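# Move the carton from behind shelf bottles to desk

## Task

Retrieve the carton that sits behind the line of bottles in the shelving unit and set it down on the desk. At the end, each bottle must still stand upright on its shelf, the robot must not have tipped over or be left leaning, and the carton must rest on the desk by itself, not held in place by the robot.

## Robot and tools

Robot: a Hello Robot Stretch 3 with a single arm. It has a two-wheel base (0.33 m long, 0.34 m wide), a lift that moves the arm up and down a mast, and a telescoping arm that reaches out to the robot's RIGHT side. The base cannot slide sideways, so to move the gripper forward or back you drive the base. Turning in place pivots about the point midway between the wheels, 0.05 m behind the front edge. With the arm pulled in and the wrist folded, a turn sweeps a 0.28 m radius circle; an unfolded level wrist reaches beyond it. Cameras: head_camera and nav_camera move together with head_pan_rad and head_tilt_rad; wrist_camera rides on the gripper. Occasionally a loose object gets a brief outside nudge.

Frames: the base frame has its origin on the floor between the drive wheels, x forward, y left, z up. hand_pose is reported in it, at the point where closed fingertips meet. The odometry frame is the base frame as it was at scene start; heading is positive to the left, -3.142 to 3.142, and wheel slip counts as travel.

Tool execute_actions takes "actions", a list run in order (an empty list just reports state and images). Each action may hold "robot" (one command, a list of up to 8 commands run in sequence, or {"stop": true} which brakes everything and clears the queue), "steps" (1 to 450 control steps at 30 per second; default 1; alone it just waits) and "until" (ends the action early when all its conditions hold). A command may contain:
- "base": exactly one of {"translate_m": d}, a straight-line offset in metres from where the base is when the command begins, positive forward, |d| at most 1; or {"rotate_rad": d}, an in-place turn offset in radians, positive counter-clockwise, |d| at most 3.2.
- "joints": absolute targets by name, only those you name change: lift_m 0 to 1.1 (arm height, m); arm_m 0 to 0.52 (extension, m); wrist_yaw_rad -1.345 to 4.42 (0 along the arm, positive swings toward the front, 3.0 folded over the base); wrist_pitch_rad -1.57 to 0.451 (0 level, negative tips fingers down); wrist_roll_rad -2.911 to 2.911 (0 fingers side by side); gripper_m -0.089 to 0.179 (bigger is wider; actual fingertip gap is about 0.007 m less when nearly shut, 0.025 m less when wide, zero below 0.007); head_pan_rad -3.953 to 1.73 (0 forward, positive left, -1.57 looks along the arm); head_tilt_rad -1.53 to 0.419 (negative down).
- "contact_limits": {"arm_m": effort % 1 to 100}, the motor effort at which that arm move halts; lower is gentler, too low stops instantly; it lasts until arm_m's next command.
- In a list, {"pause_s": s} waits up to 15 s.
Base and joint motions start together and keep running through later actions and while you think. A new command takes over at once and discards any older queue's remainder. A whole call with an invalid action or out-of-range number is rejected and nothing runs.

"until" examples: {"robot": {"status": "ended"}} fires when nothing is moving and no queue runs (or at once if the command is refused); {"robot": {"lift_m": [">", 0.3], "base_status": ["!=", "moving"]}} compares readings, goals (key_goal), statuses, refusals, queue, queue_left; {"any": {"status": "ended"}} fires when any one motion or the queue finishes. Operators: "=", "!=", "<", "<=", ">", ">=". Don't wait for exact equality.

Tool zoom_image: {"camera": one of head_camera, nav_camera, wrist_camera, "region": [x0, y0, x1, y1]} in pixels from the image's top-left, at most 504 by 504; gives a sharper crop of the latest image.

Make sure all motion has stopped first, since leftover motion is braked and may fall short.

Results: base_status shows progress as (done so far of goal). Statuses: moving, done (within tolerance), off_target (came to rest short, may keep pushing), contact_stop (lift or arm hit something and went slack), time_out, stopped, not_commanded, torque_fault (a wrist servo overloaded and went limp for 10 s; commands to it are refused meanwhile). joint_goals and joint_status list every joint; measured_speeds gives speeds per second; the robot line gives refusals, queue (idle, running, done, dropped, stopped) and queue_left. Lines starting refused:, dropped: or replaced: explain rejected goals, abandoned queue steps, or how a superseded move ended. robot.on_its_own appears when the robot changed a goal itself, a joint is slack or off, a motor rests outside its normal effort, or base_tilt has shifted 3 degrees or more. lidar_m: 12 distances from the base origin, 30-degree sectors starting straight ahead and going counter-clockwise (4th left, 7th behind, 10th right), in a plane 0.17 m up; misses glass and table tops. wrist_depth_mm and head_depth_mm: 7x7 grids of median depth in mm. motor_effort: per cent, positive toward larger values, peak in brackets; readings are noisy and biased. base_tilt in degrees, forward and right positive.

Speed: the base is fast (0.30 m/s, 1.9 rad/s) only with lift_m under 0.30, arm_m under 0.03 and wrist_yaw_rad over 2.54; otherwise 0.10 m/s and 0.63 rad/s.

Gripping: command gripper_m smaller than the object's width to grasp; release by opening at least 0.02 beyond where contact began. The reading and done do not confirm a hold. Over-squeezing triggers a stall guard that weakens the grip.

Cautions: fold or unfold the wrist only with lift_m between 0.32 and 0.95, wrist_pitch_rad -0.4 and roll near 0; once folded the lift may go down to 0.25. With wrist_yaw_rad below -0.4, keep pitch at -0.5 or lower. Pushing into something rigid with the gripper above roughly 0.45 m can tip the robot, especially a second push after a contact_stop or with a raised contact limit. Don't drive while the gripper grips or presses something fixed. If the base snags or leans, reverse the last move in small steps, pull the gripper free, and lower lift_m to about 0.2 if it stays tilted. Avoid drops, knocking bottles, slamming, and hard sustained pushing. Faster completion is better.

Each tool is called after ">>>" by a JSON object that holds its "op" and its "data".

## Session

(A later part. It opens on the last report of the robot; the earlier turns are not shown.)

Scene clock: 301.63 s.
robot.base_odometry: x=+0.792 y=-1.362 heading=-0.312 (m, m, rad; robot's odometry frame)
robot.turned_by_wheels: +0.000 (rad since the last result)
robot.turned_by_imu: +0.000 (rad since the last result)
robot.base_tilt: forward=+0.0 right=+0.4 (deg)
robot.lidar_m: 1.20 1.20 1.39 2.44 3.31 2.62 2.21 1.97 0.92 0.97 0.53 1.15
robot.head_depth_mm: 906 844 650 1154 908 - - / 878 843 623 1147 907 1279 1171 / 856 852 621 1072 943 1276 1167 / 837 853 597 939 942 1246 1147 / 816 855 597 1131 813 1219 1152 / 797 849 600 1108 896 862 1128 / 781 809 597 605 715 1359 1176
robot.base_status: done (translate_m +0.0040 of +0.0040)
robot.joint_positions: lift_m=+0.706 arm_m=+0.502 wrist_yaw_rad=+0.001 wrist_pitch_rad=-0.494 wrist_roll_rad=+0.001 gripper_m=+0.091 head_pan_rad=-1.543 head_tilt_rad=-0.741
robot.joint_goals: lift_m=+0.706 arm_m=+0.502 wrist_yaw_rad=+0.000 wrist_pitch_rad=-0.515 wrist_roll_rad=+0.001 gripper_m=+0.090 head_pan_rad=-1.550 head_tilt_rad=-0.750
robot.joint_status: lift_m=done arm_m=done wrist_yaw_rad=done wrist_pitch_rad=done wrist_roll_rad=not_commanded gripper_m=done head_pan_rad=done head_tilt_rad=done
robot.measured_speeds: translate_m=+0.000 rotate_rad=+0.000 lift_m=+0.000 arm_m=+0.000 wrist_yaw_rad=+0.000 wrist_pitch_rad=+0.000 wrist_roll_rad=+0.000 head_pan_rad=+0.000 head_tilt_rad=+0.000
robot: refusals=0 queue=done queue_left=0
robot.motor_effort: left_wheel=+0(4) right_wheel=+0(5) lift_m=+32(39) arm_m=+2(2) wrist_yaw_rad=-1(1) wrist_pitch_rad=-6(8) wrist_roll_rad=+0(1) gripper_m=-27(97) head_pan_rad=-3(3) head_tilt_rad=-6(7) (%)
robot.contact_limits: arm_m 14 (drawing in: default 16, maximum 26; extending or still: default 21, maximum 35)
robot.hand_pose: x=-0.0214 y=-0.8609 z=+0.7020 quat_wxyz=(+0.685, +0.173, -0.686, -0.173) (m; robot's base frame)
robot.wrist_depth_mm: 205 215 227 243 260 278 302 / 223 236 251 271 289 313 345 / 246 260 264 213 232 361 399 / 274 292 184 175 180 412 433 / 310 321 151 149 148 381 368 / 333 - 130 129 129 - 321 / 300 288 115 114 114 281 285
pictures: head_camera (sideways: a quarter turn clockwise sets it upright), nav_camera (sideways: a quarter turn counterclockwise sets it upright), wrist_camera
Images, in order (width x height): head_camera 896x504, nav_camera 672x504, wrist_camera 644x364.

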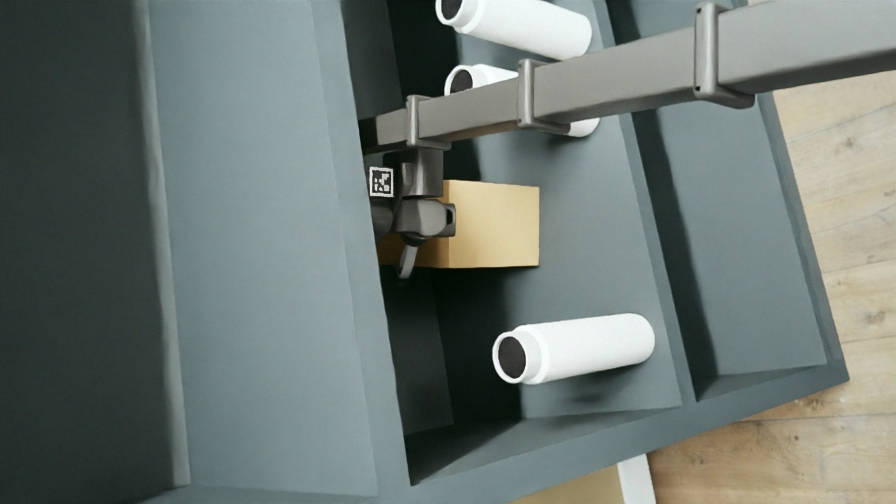

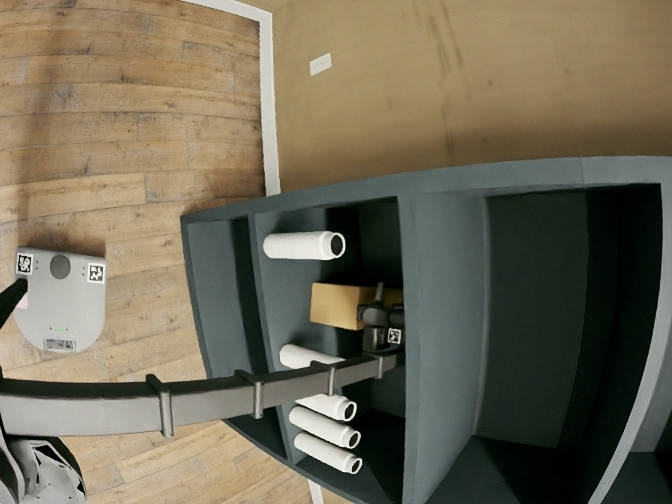

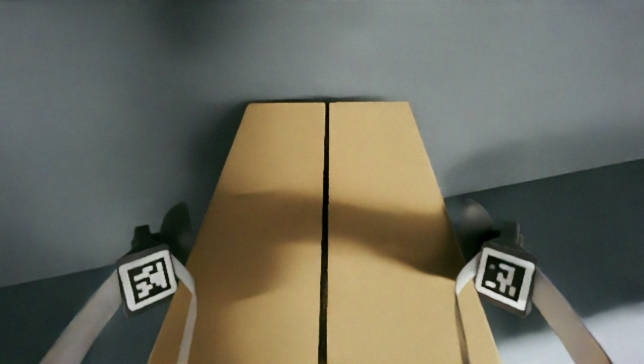

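>>> {"op": "execute_actions", "data": {"actions": [{"robot": {"joints": {"wrist_pitch_rad": -0.478, "lift_m": 0.713}}, "steps": 100, "until": {"robot": {"status": "ended"}}}]}}

Scene clock: 343.90 s.
robot.base_odometry: x=+0.792 y=-1.362 heading=-0.312 (m, m, rad; robot's odometry frame)
robot.turned_by_wheels: +0.000 (rad since the last result)
robot.turned_by_imu: +0.000 (rad since the last result)
robot.base_tilt: forward=+0.1 right=+0.5 (deg)
robot.lidar_m: 1.20 1.20 1.39 2.44 3.29 2.63 2.21 1.97 0.92 0.97 0.53 1.15
robot.head_depth_mm: 900 845 649 1160 901 - - / 878 847 620 1196 907 1277 1165 / 855 854 621 1056 948 1279 1169 / 836 850 598 927 945 1246 1151 / 818 851 597 1130 813 1228 1147 / 796 850 598 1105 887 866 1131 / 779 809 598 606 715 1327 1182
robot.base_status: done (translate_m +0.0040 of +0.0040)
robot.joint_positions: lift_m=+0.713 arm_m=+0.502 wrist_yaw_rad=+0.001 wrist_pitch_rad=-0.499 wrist_roll_rad=+0.001 gripper_m=+0.091 head_pan_rad=-1.543 head_tilt_rad=-0.741
robot.joint_goals: lift_m=+0.713 arm_m=+0.502 wrist_yaw_rad=+0.000 wrist_pitch_rad=-0.478 wrist_roll_rad=+0.001 gripper_m=+0.090 head_pan_rad=-1.550 head_tilt_rad=-0.750
robot.joint_status: lift_m=done arm_m=done wrist_yaw_rad=done wrist_pitch_rad=done wrist_roll_rad=not_commanded gripper_m=done head_pan_rad=done head_tilt_rad=done
robot.measured_speeds: translate_m=+0.000 rotate_rad=+0.000 lift_m=+0.000 arm_m=+0.000 wrist_yaw_rad=+0.000 wrist_pitch_rad=+0.000 wrist_roll_rad=+0.000 head_pan_rad=+0.000 head_tilt_rad=+0.000
robot: refusals=0 queue=done queue_left=0
robot.motor_effort: left_wheel=+0(0) right_wheel=-1(1) lift_m=+41(41) arm_m=+2(2) wrist_yaw_rad=-1(1) wrist_pitch_rad=+5(6) wrist_roll_rad=-1(0) gripper_m=-20(23) head_pan_rad=-3(3) head_tilt_rad=-6(6) (%)
robot.contact_limits: arm_m 14 (drawing in: default 16, maximum 26; extending or still: default 21, maximum 35)
robot.hand_pose: x=-0.0214 y=-0.8602 z=+0.7077 quat_wxyz=(+0.685, +0.175, -0.685, -0.175) (m; robot's base frame)
robot.wrist_depth_mm: 205 215 228 241 260 277 302 / 224 237 250 265 288 316 346 / 247 262 263 207 223 367 406 / 275 293 182 174 178 414 435 / 308 328 150 149 148 384 369 / 335 - 132 130 130 - 322 / 300 289 117 116 115 285 286
pictures: head_camera (sideways: a quarter turn clockwise sets it upright), nav_camera (sideways: a quarter turn counterclockwise sets it upright), wrist_camera
Images, in order (width x height): head_camera 896x504, nav_camera 672x504, wrist_camera 644x364.

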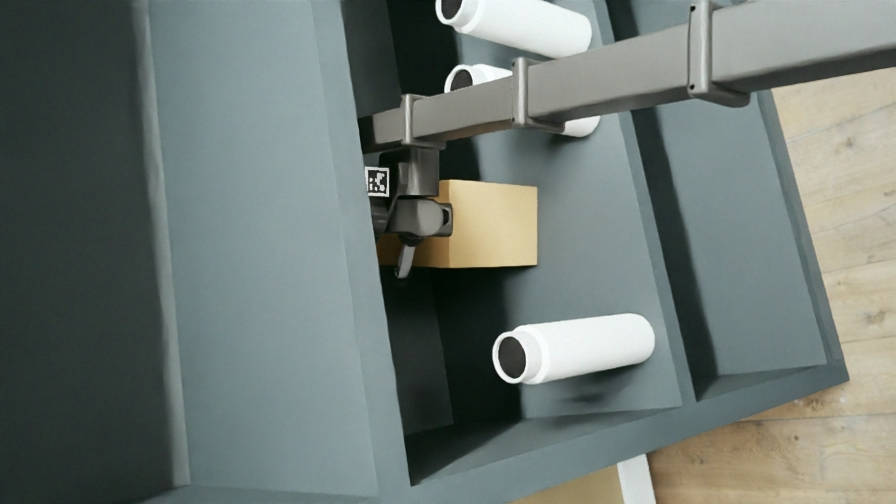

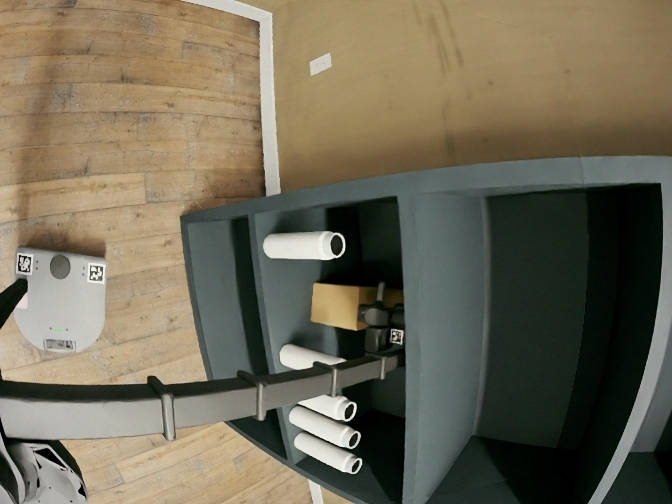

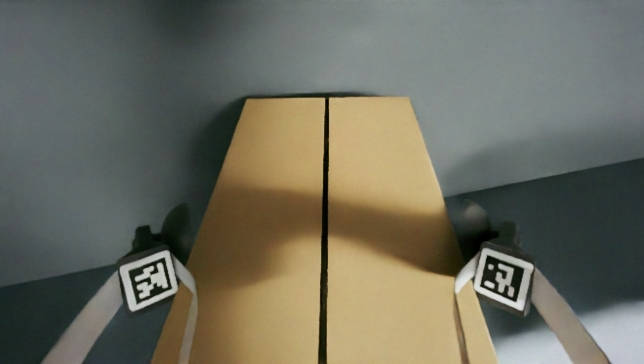

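>>> {"op": "execute_actions", "data": {"actions": [{"robot": {"joints": {"arm_m": 0.485}, "contact_limits": {"arm_m": 10}}, "steps": 100, "until": {"robot": {"status": "ended"}}}]}}

Scene clock: 355.40 s.
robot.base_odometry: x=+0.792 y=-1.362 heading=-0.312 (m, m, rad; robot's odometry frame)
robot.turned_by_wheels: +0.000 (rad since the last result)
robot.turned_by_imu: +0.000 (rad since the last result)
robot.base_tilt: forward=+0.0 right=+0.4 (deg)
robot.lidar_m: 1.20 1.20 1.39 2.43 3.29 2.63 2.21 1.98 0.92 0.97 0.53 1.15
robot.head_depth_mm: 896 845 648 1160 900 - - / 877 847 622 1192 905 1270 1172 / 856 847 610 1055 941 1276 1171 / 836 852 597 918 947 1248 1152 / 817 855 596 1128 814 1227 1143 / 798 845 599 1103 890 865 1136 / 778 809 600 606 715 1327 1180
robot.base_status: done (translate_m +0.0040 of +0.0040)
robot.joint_positions: lift_m=+0.713 arm_m=+0.485 wrist_yaw_rad=+0.001 wrist_pitch_rad=-0.499 wrist_roll_rad=+0.001 gripper_m=+0.091 head_pan_rad=-1.543 head_tilt_rad=-0.741
robot.joint_goals: lift_m=+0.713 arm_m=+0.485 wrist_yaw_rad=+0.000 wrist_pitch_rad=-0.478 wrist_roll_rad=+0.001 gripper_m=+0.090 head_pan_rad=-1.550 head_tilt_rad=-0.750
robot.joint_status: lift_m=done arm_m=done wrist_yaw_rad=done wrist_pitch_rad=done wrist_roll_rad=not_commanded gripper_m=done head_pan_rad=done head_tilt_rad=done
robot.measured_speeds: translate_m=+0.000 rotate_rad=+0.000 lift_m=+0.000 arm_m=+0.000 wrist_yaw_rad=+0.000 wrist_pitch_rad=+0.000 wrist_roll_rad=+0.000 head_pan_rad=+0.000 head_tilt_rad=+0.000
robot: refusals=0 queue=done queue_left=0
robot.motor_effort: left_wheel=+0(1) right_wheel=-1(1) lift_m=+40(40) arm_m=-2(5) wrist_yaw_rad=-1(1) wrist_pitch_rad=+5(5) wrist_roll_rad=-1(0) gripper_m=-19(19) head_pan_rad=-3(3) head_tilt_rad=-6(5) (%)
robot.contact_limits: arm_m 10 (drawing in: default 16, maximum 26; extending or still: default 21, maximum 35)
robot.hand_pose: x=-0.0214 y=-0.8437 z=+0.7077 quat_wxyz=(+0.685, +0.175, -0.685, -0.175) (m; robot's base frame)
robot.wrist_depth_mm: 219 231 244 257 278 298 322 / 238 251 266 282 305 336 369 / 263 280 281 208 224 388 430 / 292 315 181 173 177 426 437 / 329 348 150 149 148 383 370 / 340 - 132 130 130 - 325 / 301 291 117 116 116 283 288
pictures: head_camera (sideways: a quarter turn clockwise sets it upright), nav_camera (sideways: a quarter turn counterclockwise sets it upright), wrist_camera
Images, in order (width x height): head_camera 896x504, nav_camera 672x504, wrist_camera 644x364.

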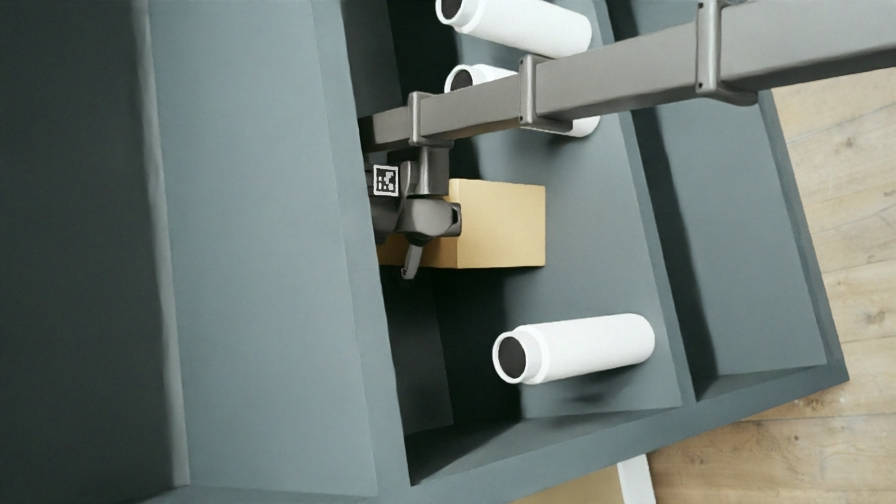

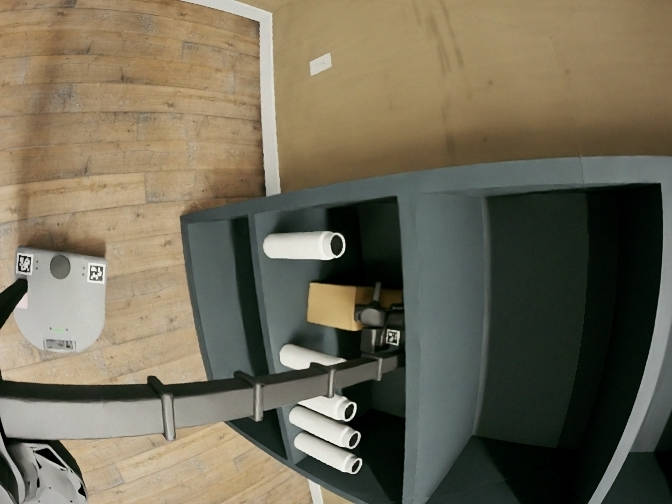

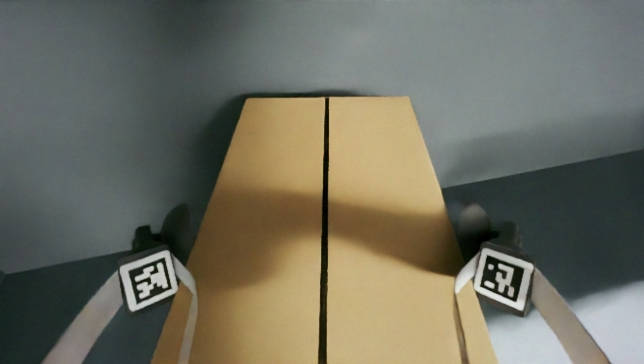

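>>> {"op": "execute_actions", "data": {"actions": [{"robot": {"joints": {"arm_m": 0.283, "head_pan_rad": 1.73, "head_tilt_rad": -0.28}, "contact_limits": {"arm_m": 12}}, "steps": 200, "until": {"robot": {"arm_m": ["<", 0.292]}}}, {"robot": {"joints": {"lift_m": 0.709}}, "steps": 100, "until": {"robot": {"status": "ended"}}}]}}

Scene clock: 382.30 s.
robot.base_odometry: x=+0.792 y=-1.362 heading=-0.312 (m, m, rad; robot's odometry frame)
robot.turned_by_wheels: +0.000 (rad since the last result)
robot.turned_by_imu: +0.000 (rad since the last result)
robot.base_tilt: forward=-0.1 right=+0.4 (deg)
robot.lidar_m: 1.20 1.20 1.39 2.44 3.28 2.63 2.21 1.98 0.92 0.97 0.53 1.15
robot.head_depth_mm: 2428 2447 2506 2558 2584 2031 1585 / 3010 3209 3365 3465 2935 2045 1579 / 3343 3491 3630 3855 2908 2065 1590 / 3287 3451 3633 3792 2952 2067 1587 / 3300 3427 3574 3689 2911 2097 1612 / 3218 3365 3524 3652 2968 2080 1610 / 3164 3298 3525 3661 - - -
robot.base_status: done (translate_m +0.0040 of +0.0040)
robot.joint_positions: lift_m=+0.709 arm_m=+0.283 wrist_yaw_rad=+0.000 wrist_pitch_rad=-0.494 wrist_roll_rad=+0.001 gripper_m=+0.091 head_pan_rad=+1.704 head_tilt_rad=-0.290
robot.joint_goals: lift_m=+0.709 arm_m=+0.283 wrist_yaw_rad=+0.000 wrist_pitch_rad=-0.478 wrist_roll_rad=+0.001 gripper_m=+0.090 head_pan_rad=+1.730 head_tilt_rad=-0.280
robot.joint_status: lift_m=done arm_m=done wrist_yaw_rad=done wrist_pitch_rad=done wrist_roll_rad=not_commanded gripper_m=done head_pan_rad=off_target head_tilt_rad=done
robot.measured_speeds: translate_m=+0.000 rotate_rad=+0.000 lift_m=+0.000 arm_m=+0.000 wrist_yaw_rad=+0.000 wrist_pitch_rad=+0.000 wrist_roll_rad=+0.000 head_pan_rad=+0.000 head_tilt_rad=+0.000
robot: refusals=0 queue=done queue_left=0
robot.motor_effort: left_wheel=+1(0) right_wheel=-1(1) lift_m=+26(41) arm_m=-2(0) wrist_yaw_rad=-1(2) wrist_pitch_rad=+4(5) wrist_roll_rad=+0(0) gripper_m=-19(19) head_pan_rad=+3(34) head_tilt_rad=+8(43) (%)
robot.contact_limits: arm_m 12 (drawing in: default 16, maximum 26; extending or still: default 21, maximum 35)
robot.hand_pose: x=-0.0214 y=-0.6424 z=+0.7053 quat_wxyz=(+0.685, +0.173, -0.686, -0.173) (m; robot's base frame)
robot.wrist_depth_mm: 374 398 419 450 472 516 527 / 400 438 465 491 531 575 570 / 391 481 487 211 228 524 524 / 374 453 183 174 179 441 151 / 360 398 151 149 148 387 150 / 328 - 131 130 130 - 158 / 297 289 117 116 115 205 168
pictures: head_camera (sideways: a quarter turn clockwise sets it upright), nav_camera (sideways: a quarter turn counterclockwise sets it upright), wrist_camera
Images, in order (width x height): head_camera 896x504, nav_camera 672x504, wrist_camera 644x364.

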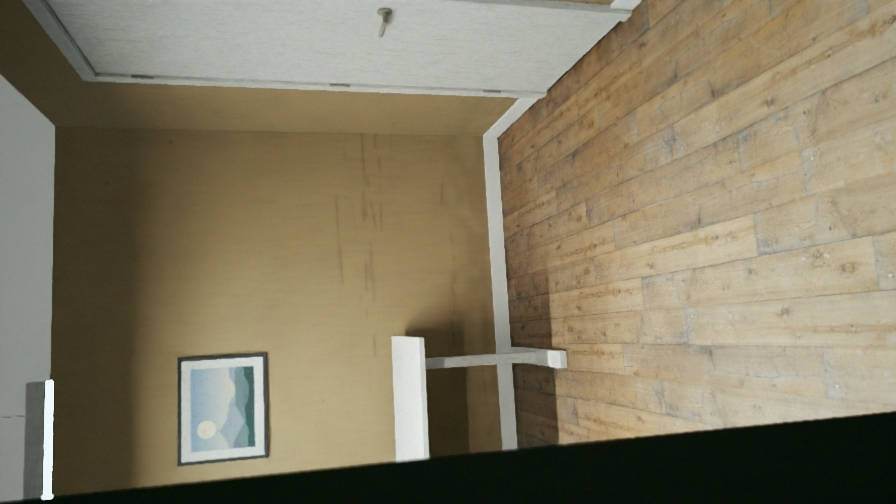

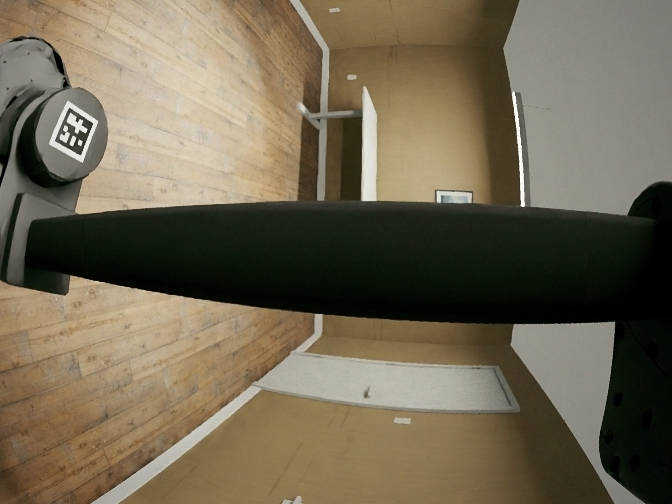

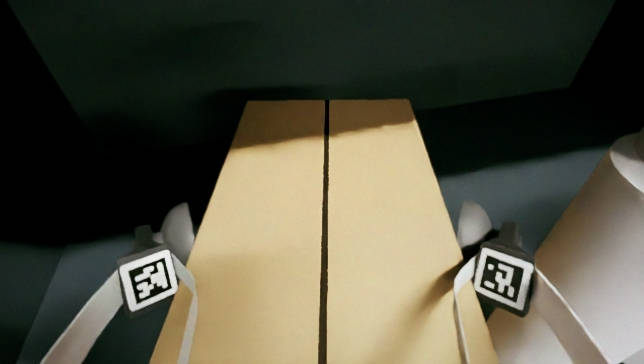

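>>> {"op": "execute_actions", "data": {"actions": [{"robot": {"joints": {"gripper_m": 0.155}}, "steps": 60, "until": {"robot": {"gripper_m": [">", 0.143]}}}, {"robot": {"joints": {"lift_m": 0.758, "arm_m": 0.346}}, "steps": 60, "until": {"robot": {"lift_m": [">", 0.733]}}}, {"robot": {"joints": {"wrist_pitch_rad": -0.835}}, "steps": 100, "until": {"robot": {"status": "ended"}}}]}}

Scene clock: 411.03 s.
robot.base_odometry: x=+0.792 y=-1.362 heading=-0.312 (m, m, rad; robot's odometry frame)
robot.turned_by_wheels: +0.000 (rad since the last result)
robot.turned_by_imu: +0.000 (rad since the last result)
robot.base_tilt: forward=-0.1 right=+0.4 (deg)
robot.lidar_m: 1.19 1.20 1.39 2.43 3.30 2.63 2.21 1.98 0.92 0.97 0.53 1.15
robot.head_depth_mm: 2455 2466 2529 2550 2615 2036 1587 / 2984 3224 3331 3472 2915 2053 1593 / 3399 3466 3686 3912 2919 2062 1592 / 3284 3457 3602 3828 2929 2075 1607 / 3238 3421 3526 3800 2985 2107 1601 / 3212 3352 3435 3666 2953 2095 1602 / 3180 3270 3492 3631 - - -
robot.base_status: done (translate_m +0.0040 of +0.0040)
robot.joint_positions: lift_m=+0.758 arm_m=+0.346 wrist_yaw_rad=+0.000 wrist_pitch_rad=-0.841 wrist_roll_rad=+0.001 gripper_m=+0.155 head_pan_rad=+1.704 head_tilt_rad=-0.290
robot.joint_goals: lift_m=+0.758 arm_m=+0.346 wrist_yaw_rad=+0.000 wrist_pitch_rad=-0.835 wrist_roll_rad=+0.001 gripper_m=+0.155 head_pan_rad=+1.730 head_tilt_rad=-0.280
robot.joint_status: lift_m=done arm_m=done wrist_yaw_rad=done wrist_pitch_rad=done wrist_roll_rad=not_commanded gripper_m=done head_pan_rad=off_target head_tilt_rad=done
robot.measured_speeds: translate_m=+0.000 rotate_rad=+0.000 lift_m=+0.000 arm_m=+0.000 wrist_yaw_rad=+0.000 wrist_pitch_rad=+0.000 wrist_roll_rad=+0.000 head_pan_rad=+0.000 head_tilt_rad=+0.000
robot: refusals=0 queue=done queue_left=0
robot.motor_effort: left_wheel=+1(0) right_wheel=+0(1) lift_m=+39(41) arm_m=+2(2) wrist_yaw_rad=-1(0) wrist_pitch_rad=+1(2) wrist_roll_rad=-1(0) gripper_m=+0(89) head_pan_rad=+2(2) head_tilt_rad=+7(8) (%)
robot.hand_pose: x=-0.0215 y=-0.6435 z=+0.6894 quat_wxyz=(+0.645, +0.289, -0.645, -0.289) (m; robot's base frame)
robot.wrist_depth_mm: 378 409 431 464 468 470 457 / 400 433 190 180 183 417 414 / 373 394 169 164 164 379 377 / 351 362 152 150 150 352 166 / 326 336 140 139 138 325 149 / 304 - 130 128 128 186 155 / 285 284 121 120 119 276 738
pictures: head_camera (sideways: a quarter turn clockwise sets it upright), nav_camera (sideways: a quarter turn counterclockwise sets it upright), wrist_camera
Images, in order (width x height): head_camera 896x504, nav_camera 672x504, wrist_camera 644x364.

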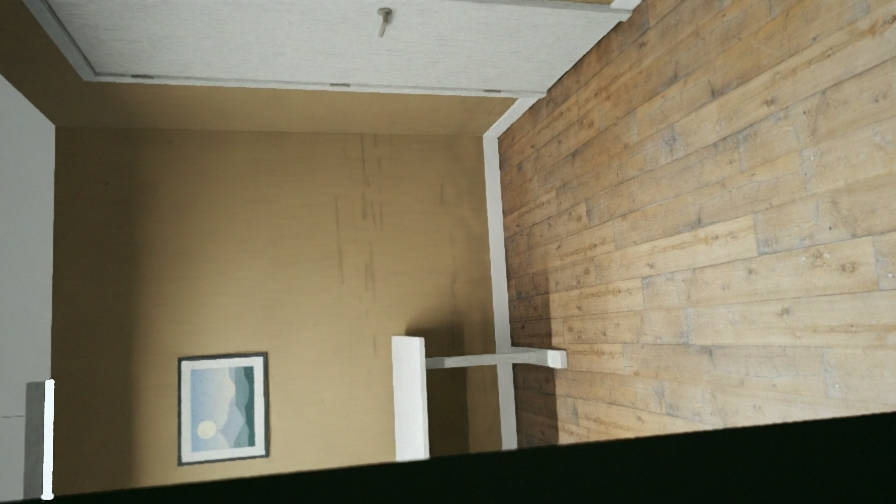

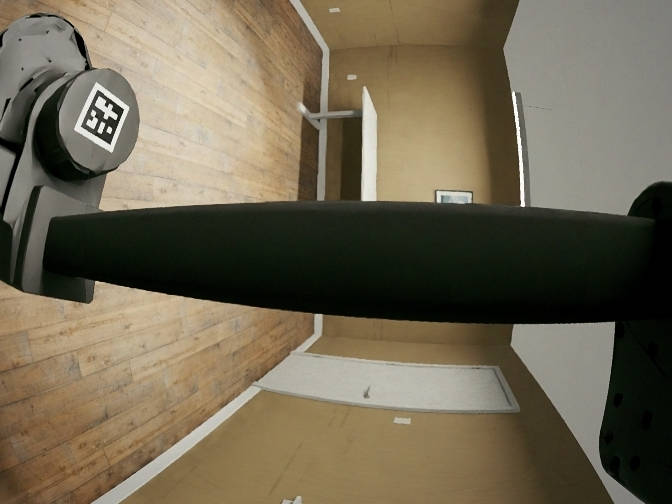

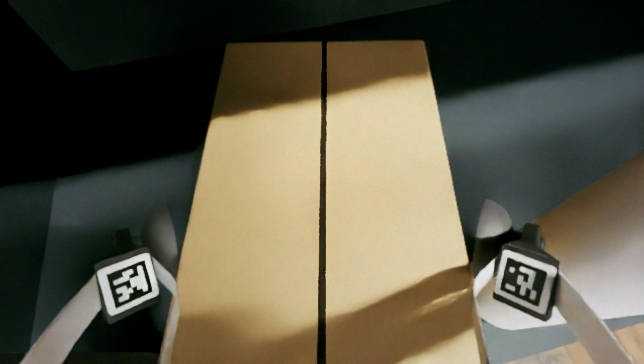

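>>> {"op": "execute_actions", "data": {"actions": [{"robot": [{"joints": {"lift_m": 0.755, "arm_m": 0.3425}}, {"joints": {"gripper_m": 0.09}}], "steps": 150, "until": {"robot": {"status": "ended"}}}]}}

Scene clock: 421.87 s.
robot.base_odometry: x=+0.792 y=-1.362 heading=-0.312 (m, m, rad; robot's odometry frame)
robot.turned_by_wheels: +0.000 (rad since the last result)
robot.turned_by_imu: +0.000 (rad since the last result)
robot.base_tilt: forward=+0.1 right=+0.4 (deg)
robot.lidar_m: 1.20 1.20 1.39 2.44 3.30 2.63 2.21 1.97 0.92 0.97 0.53 1.15
robot.head_depth_mm: 2423 2440 2505 2553 2619 2042 1585 / 3024 3197 3322 3411 2916 2043 1601 / 3320 3530 3633 3848 2921 2057 1598 / 3260 3475 3687 3814 2917 2083 1610 / 3256 3359 3601 3752 3004 2076 1597 / 3238 3343 3508 3692 3008 2103 1594 / 3232 3312 3513 3619 - - -
robot.base_status: done (translate_m +0.0040 of +0.0040)
robot.joint_positions: lift_m=+0.755 arm_m=+0.342 wrist_yaw_rad=+0.000 wrist_pitch_rad=-0.825 wrist_roll_rad=+0.001 gripper_m=+0.091 head_pan_rad=+1.704 head_tilt_rad=-0.290
robot.joint_goals: lift_m=+0.755 arm_m=+0.343 wrist_yaw_rad=+0.000 wrist_pitch_rad=-0.835 wrist_roll_rad=+0.001 gripper_m=+0.090 head_pan_rad=+1.730 head_tilt_rad=-0.280
robot.joint_status: lift_m=done arm_m=done wrist_yaw_rad=done wrist_pitch_rad=done wrist_roll_rad=not_commanded gripper_m=done head_pan_rad=off_target head_tilt_rad=done
robot.measured_speeds: translate_m=+0.000 rotate_rad=+0.000 lift_m=+0.000 arm_m=+0.000 wrist_yaw_rad=+0.000 wrist_pitch_rad=+0.000 wrist_roll_rad=+0.000 head_pan_rad=+0.000 head_tilt_rad=+0.000
robot: refusals=0 queue=done queue_left=0
robot.motor_effort: left_wheel=+1(1) right_wheel=-1(2) lift_m=+26(41) arm_m=+0(2) wrist_yaw_rad=+0(1) wrist_pitch_rad=-3(3) wrist_roll_rad=+0(0) gripper_m=-20(100) head_pan_rad=+3(2) head_tilt_rad=+7(7) (%)
robot.hand_pose: x=-0.0215 y=-0.6435 z=+0.6893 quat_wxyz=(+0.648, +0.284, -0.648, -0.284) (m; robot's base frame)
robot.wrist_depth_mm: 380 409 432 455 476 481 471 / 400 440 195 185 188 426 419 / 379 400 172 167 167 387 381 / 353 362 154 152 152 352 175 / 329 340 141 140 139 202 150 / 304 - 131 130 129 - 159 / 289 285 121 121 120 272 284
pictures: head_camera (sideways: a quarter turn clockwise sets it upright), nav_camera (sideways: a quarter turn counterclockwise sets it upright), wrist_camera
Images, in order (width x height): head_camera 896x504, nav_camera 672x504, wrist_camera 644x364.

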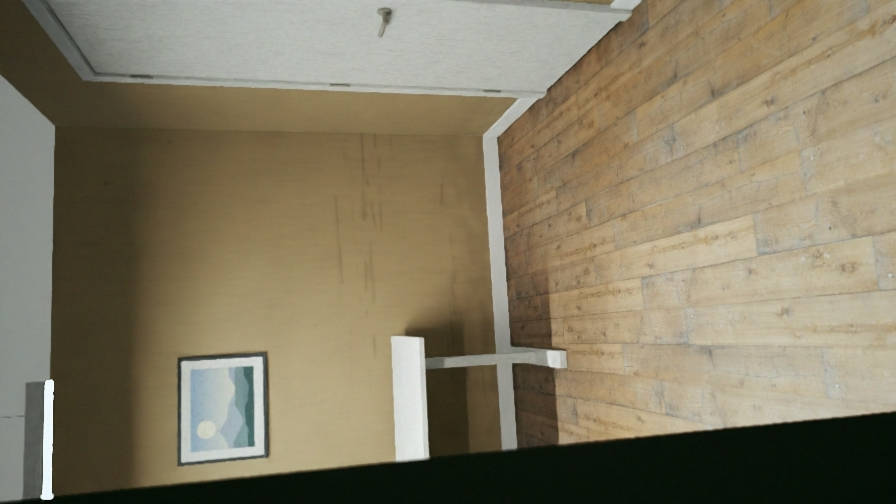

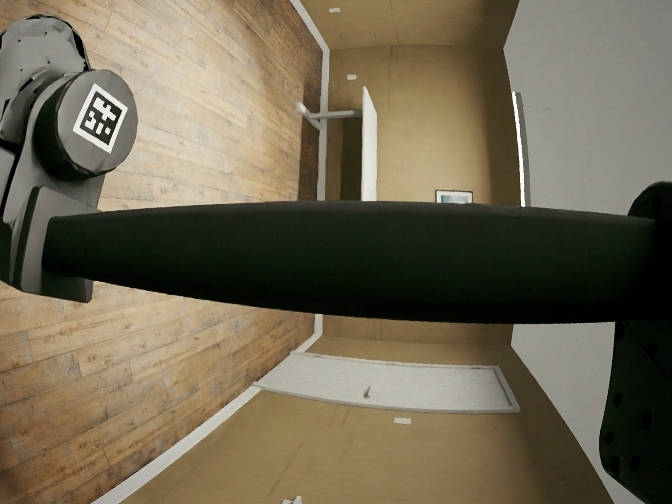

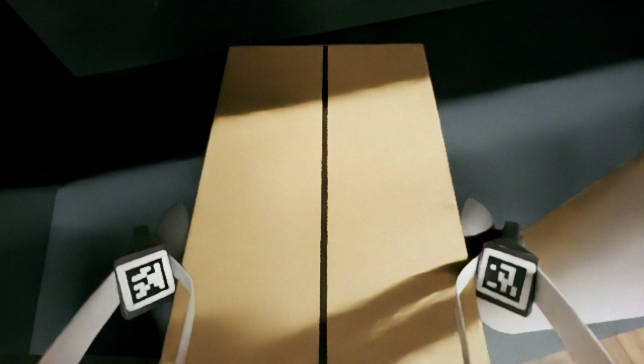

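>>> {"op": "zoom_image", "data": {"camera": "head_camera", "region": [370, 300, 590, 470]}}

Region (370, 300, 590, 470) of head_camera's 896x504 image, scaled by 2.291, with more detail than that image has; it fills the top 389 rows of this view, and the rest is white.

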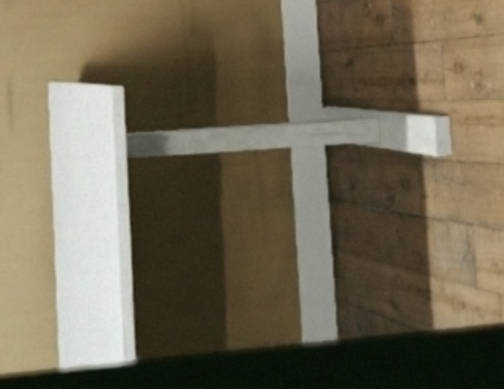

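>>> {"op": "execute_actions", "data": {"actions": [{"robot": {"joints": {"lift_m": 0.783}}, "steps": 100, "until": {"robot": {"status": "ended"}}}]}}

Scene clock: 474.23 s.
robot.base_odometry: x=+0.792 y=-1.362 heading=-0.312 (m, m, rad; robot's odometry frame)
robot.turned_by_wheels: +0.000 (rad since the last result)
robot.turned_by_imu: +0.000 (rad since the last result)
robot.base_tilt: forward=+0.0 right=+0.4 (deg)
robot.lidar_m: 1.20 1.20 1.40 2.44 3.30 2.62 2.20 1.97 0.92 0.98 0.53 1.15
robot.head_depth_mm: 2417 2447 2538 2563 2581 2031 1581 / 3018 3227 3318 3435 2874 2068 1576 / 3362 3545 3635 3838 2946 2069 1585 / 3307 3473 3591 3857 2952 2075 1599 / 3265 3463 3555 3783 2962 2074 1588 / 3238 3372 3514 3620 2967 2092 1612 / 3199 3333 3482 3591 - - -
robot.base_status: done (translate_m +0.0040 of +0.0040)
robot.joint_positions: lift_m=+0.783 arm_m=+0.342 wrist_yaw_rad=+0.000 wrist_pitch_rad=-0.849 wrist_roll_rad=+0.001 gripper_m=+0.091 head_pan_rad=+1.704 head_tilt_rad=-0.290
robot.joint_goals: lift_m=+0.783 arm_m=+0.343 wrist_yaw_rad=+0.000 wrist_pitch_rad=-0.835 wrist_roll_rad=+0.001 gripper_m=+0.090 head_pan_rad=+1.730 head_tilt_rad=-0.280
robot.joint_status: lift_m=done arm_m=done wrist_yaw_rad=done wrist_pitch_rad=done wrist_roll_rad=not_commanded gripper_m=done head_pan_rad=off_target head_tilt_rad=done
robot.measured_speeds: translate_m=+0.000 rotate_rad=+0.000 lift_m=+0.000 arm_m=+0.000 wrist_yaw_rad=+0.000 wrist_pitch_rad=+0.000 wrist_roll_rad=+0.000 head_pan_rad=+0.000 head_tilt_rad=+0.000
robot: refusals=0 queue=done queue_left=0
robot.motor_effort: left_wheel=+1(1) right_wheel=-2(1) lift_m=+40(42) arm_m=+0(0) wrist_yaw_rad=+0(1) wrist_pitch_rad=+3(4) wrist_roll_rad=+0(1) gripper_m=-19(19) head_pan_rad=+2(2) head_tilt_rad=+7(7) (%)
robot.hand_pose: x=-0.0215 y=-0.6387 z=+0.7132 quat_wxyz=(+0.644, +0.291, -0.644, -0.292) (m; robot's base frame)
robot.wrist_depth_mm: 382 415 433 452 493 498 493 / 395 450 182 177 179 449 446 / 376 418 167 163 162 410 403 / 355 386 153 151 150 374 155 / 339 362 141 140 140 197 150 / 319 - 132 131 131 - 166 / 292 278 124 124 123 300 770
pictures: head_camera (sideways: a quarter turn clockwise sets it upright), nav_camera (sideways: a quarter turn counterclockwise sets it upright), wrist_camera
Images, in order (width x height): head_camera 896x504, nav_camera 672x504, wrist_camera 644x364.

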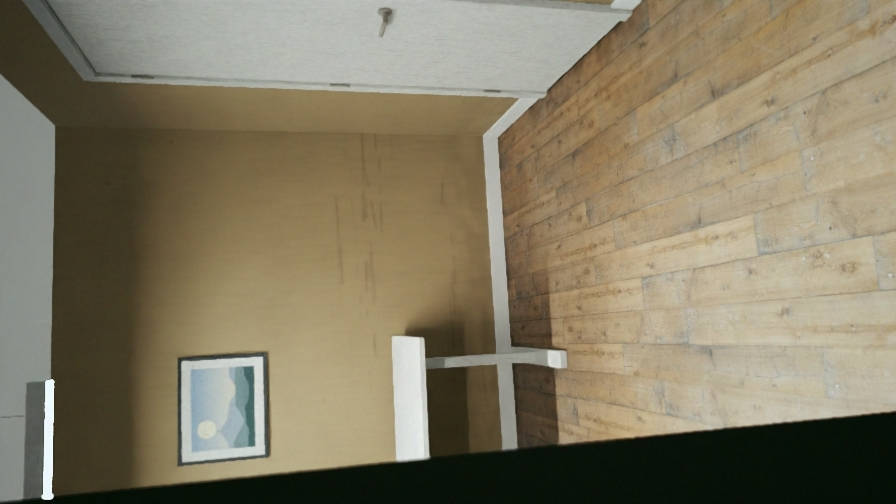

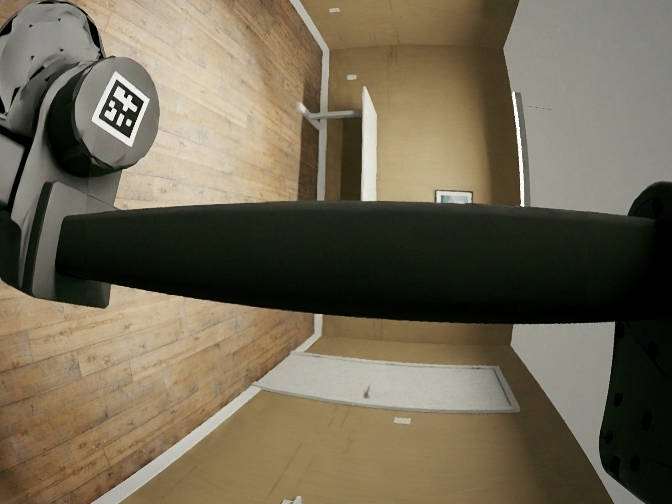

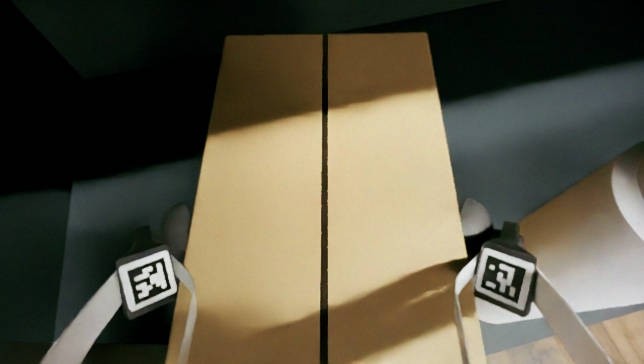

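>>> {"op": "execute_actions", "data": {"actions": [{"robot": {"joints": {"arm_m": 0.10, "gripper_m": 0.088, "head_pan_rad": 0.05, "head_tilt_rad": -0.75}}, "steps": 150, "until": {"robot": {"arm_m": ["<", 0.17]}}}, {"robot": {"base": {"rotate_rad": -1.21}}, "steps": 150, "until": {"robot": {"base_status": ["!=", "moving"]}}}, {"robot": {"base": {"translate_m": -1.0}, "joints": {"lift_m": 0.985}}, "steps": 30}]}}

>>> {"op": "execute_actions", "data": {"actions": [{"robot": {"joints": {"head_pan_rad": -3.14, "head_tilt_rad": -0.3}}, "steps": 300, "until": {"robot": {"translate_m": ["<", -0.85]}}}, {"robot": {"base": {"translate_m": -1.0}}, "steps": 3}]}}

Scene clock: 489.90 s.
robot.base_odometry: x=+0.788 y=-1.295 heading=-1.522 (m, m, rad; robot's odometry frame)
robot.turned_by_wheels: -1.210 (rad since the last result)
robot.turned_by_imu: -1.193 (rad since the last result)
robot.base_tilt: forward=+0.1 right=+0.1 (deg)
robot.lidar_m: 0.59 1.14 1.22 1.21 1.29 1.93 3.23 3.29 2.32 2.56 0.95 1.06
robot.head_depth_mm: 837 843 621 1144 941 1242 1145 / 851 847 648 1162 942 1277 1171 / 851 851 651 1155 877 1267 1169 / 493 556 622 748 926 1198 1172 / 895 1015 1160 1354 1534 1356 1170 / 914 1034 1185 1382 1561 1356 1170 / 931 1047 1206 1410 1557 1360 1174
robot.base_status: moving (translate_m -0.0674 of -1.0000)
robot.joint_positions: lift_m=+0.863 arm_m=+0.100 wrist_yaw_rad=+0.000 wrist_pitch_rad=-0.850 wrist_roll_rad=+0.001 gripper_m=+0.089 head_pan_rad=+0.057 head_tilt_rad=-0.741
robot.joint_goals: lift_m=+0.985 arm_m=+0.100 wrist_yaw_rad=+0.000 wrist_pitch_rad=-0.835 wrist_roll_rad=+0.001 gripper_m=+0.088 head_pan_rad=+0.050 head_tilt_rad=-0.750
robot.joint_status: lift_m=moving arm_m=done wrist_yaw_rad=done wrist_pitch_rad=done wrist_roll_rad=not_commanded gripper_m=done head_pan_rad=done head_tilt_rad=done
robot.measured_speeds: translate_m=-0.100 rotate_rad=+0.000 lift_m=+0.110 arm_m=+0.000 wrist_yaw_rad=+0.000 wrist_pitch_rad=+0.000 wrist_roll_rad=+0.000 head_pan_rad=+0.000 head_tilt_rad=+0.000
robot: refusals=0 queue=running queue_left=0
robot.motor_effort: left_wheel=+0(5) right_wheel=-5(7) lift_m=+42(43) arm_m=-2(3) wrist_yaw_rad=-1(1) wrist_pitch_rad=+4(4) wrist_roll_rad=-1(0) gripper_m=-19(37) head_pan_rad=-3(37) head_tilt_rad=-6(44) (%)
robot.hand_pose: x=-0.0215 y=-0.3962 z=+0.7935 quat_wxyz=(+0.644, +0.292, -0.644, -0.292) (m; robot's base frame)
robot.wrist_depth_mm: - - - - - - - / 625 - 182 177 178 - - / 819 - 167 163 162 - - / 999 - 153 150 150 - - / 948 944 142 140 139 998 982 / 870 - 132 131 130 - 906 / 810 873 124 123 123 859 867
pictures: head_camera (sideways: a quarter turn clockwise sets it upright), nav_camera (sideways: a quarter turn counterclockwise sets it upright), wrist_camera
Images, in order (width x height): head_camera 896x504, nav_camera 672x504, wrist_camera 644x364.

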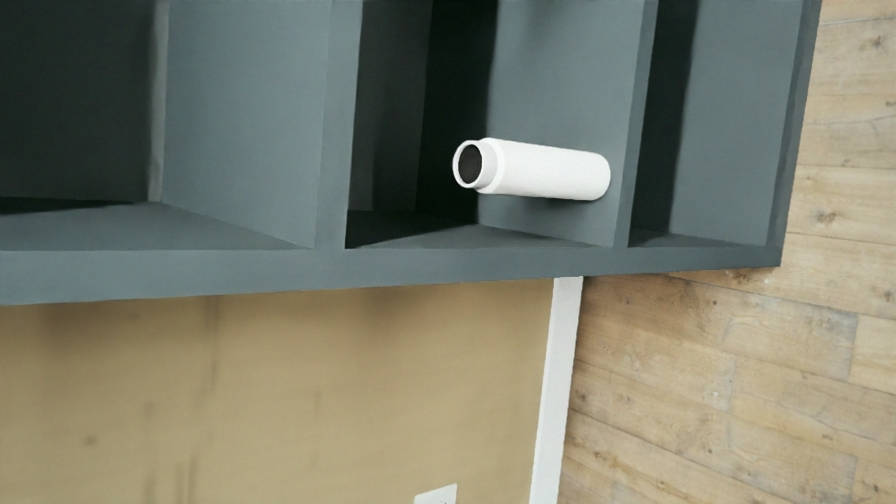

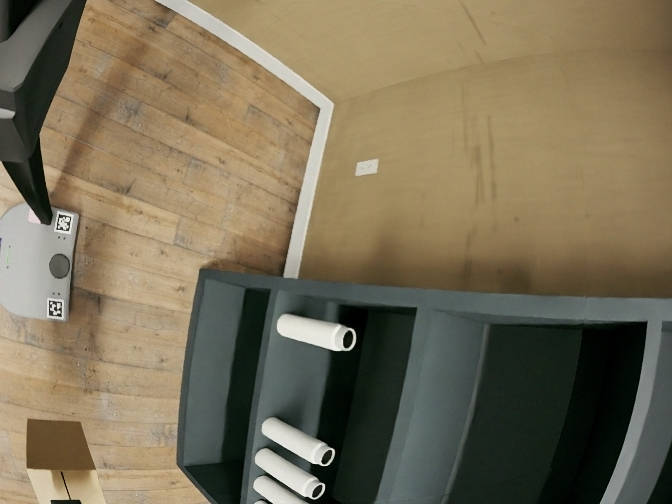

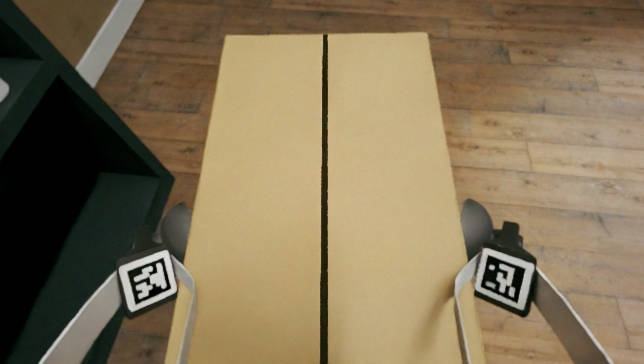

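Scene clock: 497.83 s.
robot.base_odometry: x=+0.749 y=-0.503 heading=-1.522 (m, m, rad; robot's odometry frame)
robot.turned_by_wheels: +0.000 (rad since the last result)
robot.turned_by_imu: -0.004 (rad since the last result)
robot.base_tilt: forward=+0.0 right=+0.0 (deg)
robot.lidar_m: 1.39 1.67 1.31 1.29 1.39 2.04 2.44 2.76 2.16 2.19 2.38 1.53
robot.head_depth_mm: 2472 2577 2683 2846 2951 - - / 2505 2640 2744 2881 2972 - - / 2508 2604 2753 2848 2971 - - / 2554 2669 2783 2876 2805 2023 1517 / 2580 2672 2840 2898 2870 2045 1568 / 2605 2754 2889 2996 2854 2042 1566 / 2631 2753 2899 2828 2736 2028 1583
robot.base_status: moving (translate_m -0.0100 of -1.0000)
robot.joint_positions: lift_m=+0.985 arm_m=+0.100 wrist_yaw_rad=+0.000 wrist_pitch_rad=-0.850 wrist_roll_rad=+0.001 gripper_m=+0.089 head_pan_rad=-3.133 head_tilt_rad=-0.310
robot.joint_goals: lift_m=+0.985 arm_m=+0.100 wrist_yaw_rad=+0.000 wrist_pitch_rad=-0.835 wrist_roll_rad=+0.001 gripper_m=+0.088 head_pan_rad=-3.140 head_tilt_rad=-0.300
robot.joint_status: lift_m=done arm_m=done wrist_yaw_rad=done wrist_pitch_rad=done wrist_roll_rad=not_commanded gripper_m=done head_pan_rad=done head_tilt_rad=done
robot.measured_speeds: translate_m=-0.100 rotate_rad=+0.000 lift_m=+0.000 arm_m=+0.000 wrist_yaw_rad=+0.000 wrist_pitch_rad=+0.000 wrist_roll_rad=+0.000 head_pan_rad=+0.000 head_tilt_rad=+0.000
robot: refusals=0 queue=running queue_left=0
robot.motor_effort: left_wheel=+0(0) right_wheel=-3(4) lift_m=+40(42) arm_m=-2(2) wrist_yaw_rad=+0(1) wrist_pitch_rad=+4(4) wrist_roll_rad=-1(1) gripper_m=-21(20) head_pan_rad=-3(36) head_tilt_rad=+7(45) (%)
robot.hand_pose: x=-0.0215 y=-0.3962 z=+0.9150 quat_wxyz=(+0.644, +0.292, -0.644, -0.292) (m; robot's base frame)
robot.wrist_depth_mm: - - - - - - - / - - 183 178 178 - - / - - 166 163 162 - - / - - 152 151 149 - - / - - 142 141 139 - - / - - 132 131 130 - - / 984 983 124 123 122 962 966
pictures: head_camera (sideways: a quarter turn clockwise sets it upright), nav_camera (sideways: a quarter turn counterclockwise sets it upright), wrist_camera
Images, in order (width x height): head_camera 896x504, nav_camera 672x504, wrist_camera 644x364.

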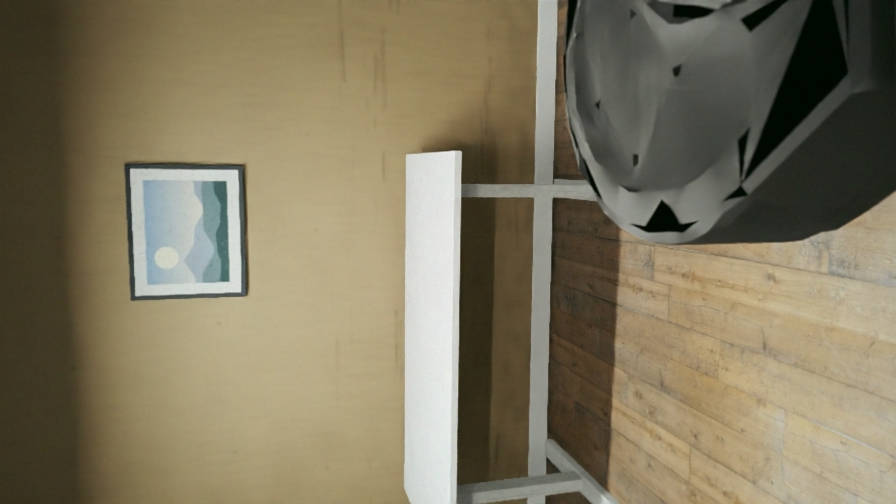

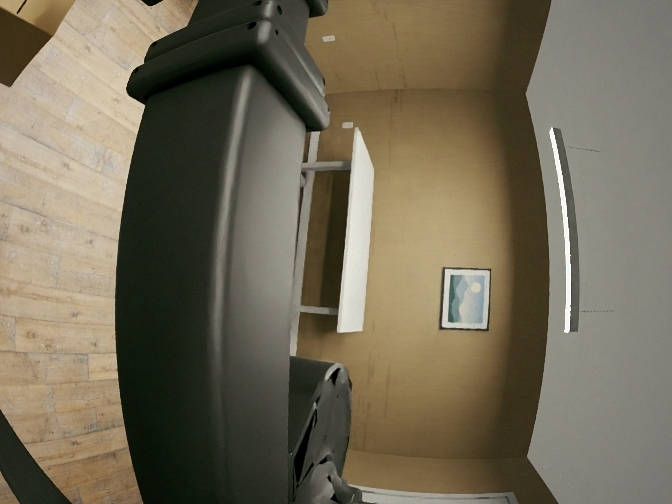

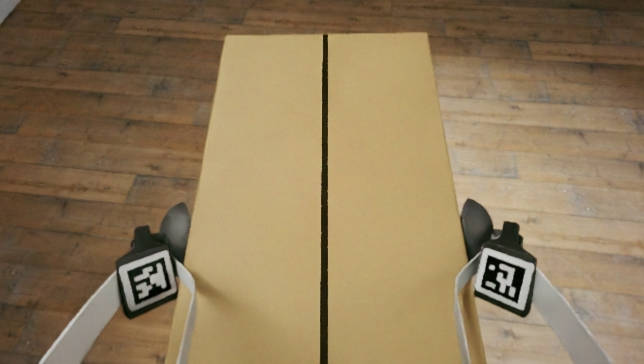

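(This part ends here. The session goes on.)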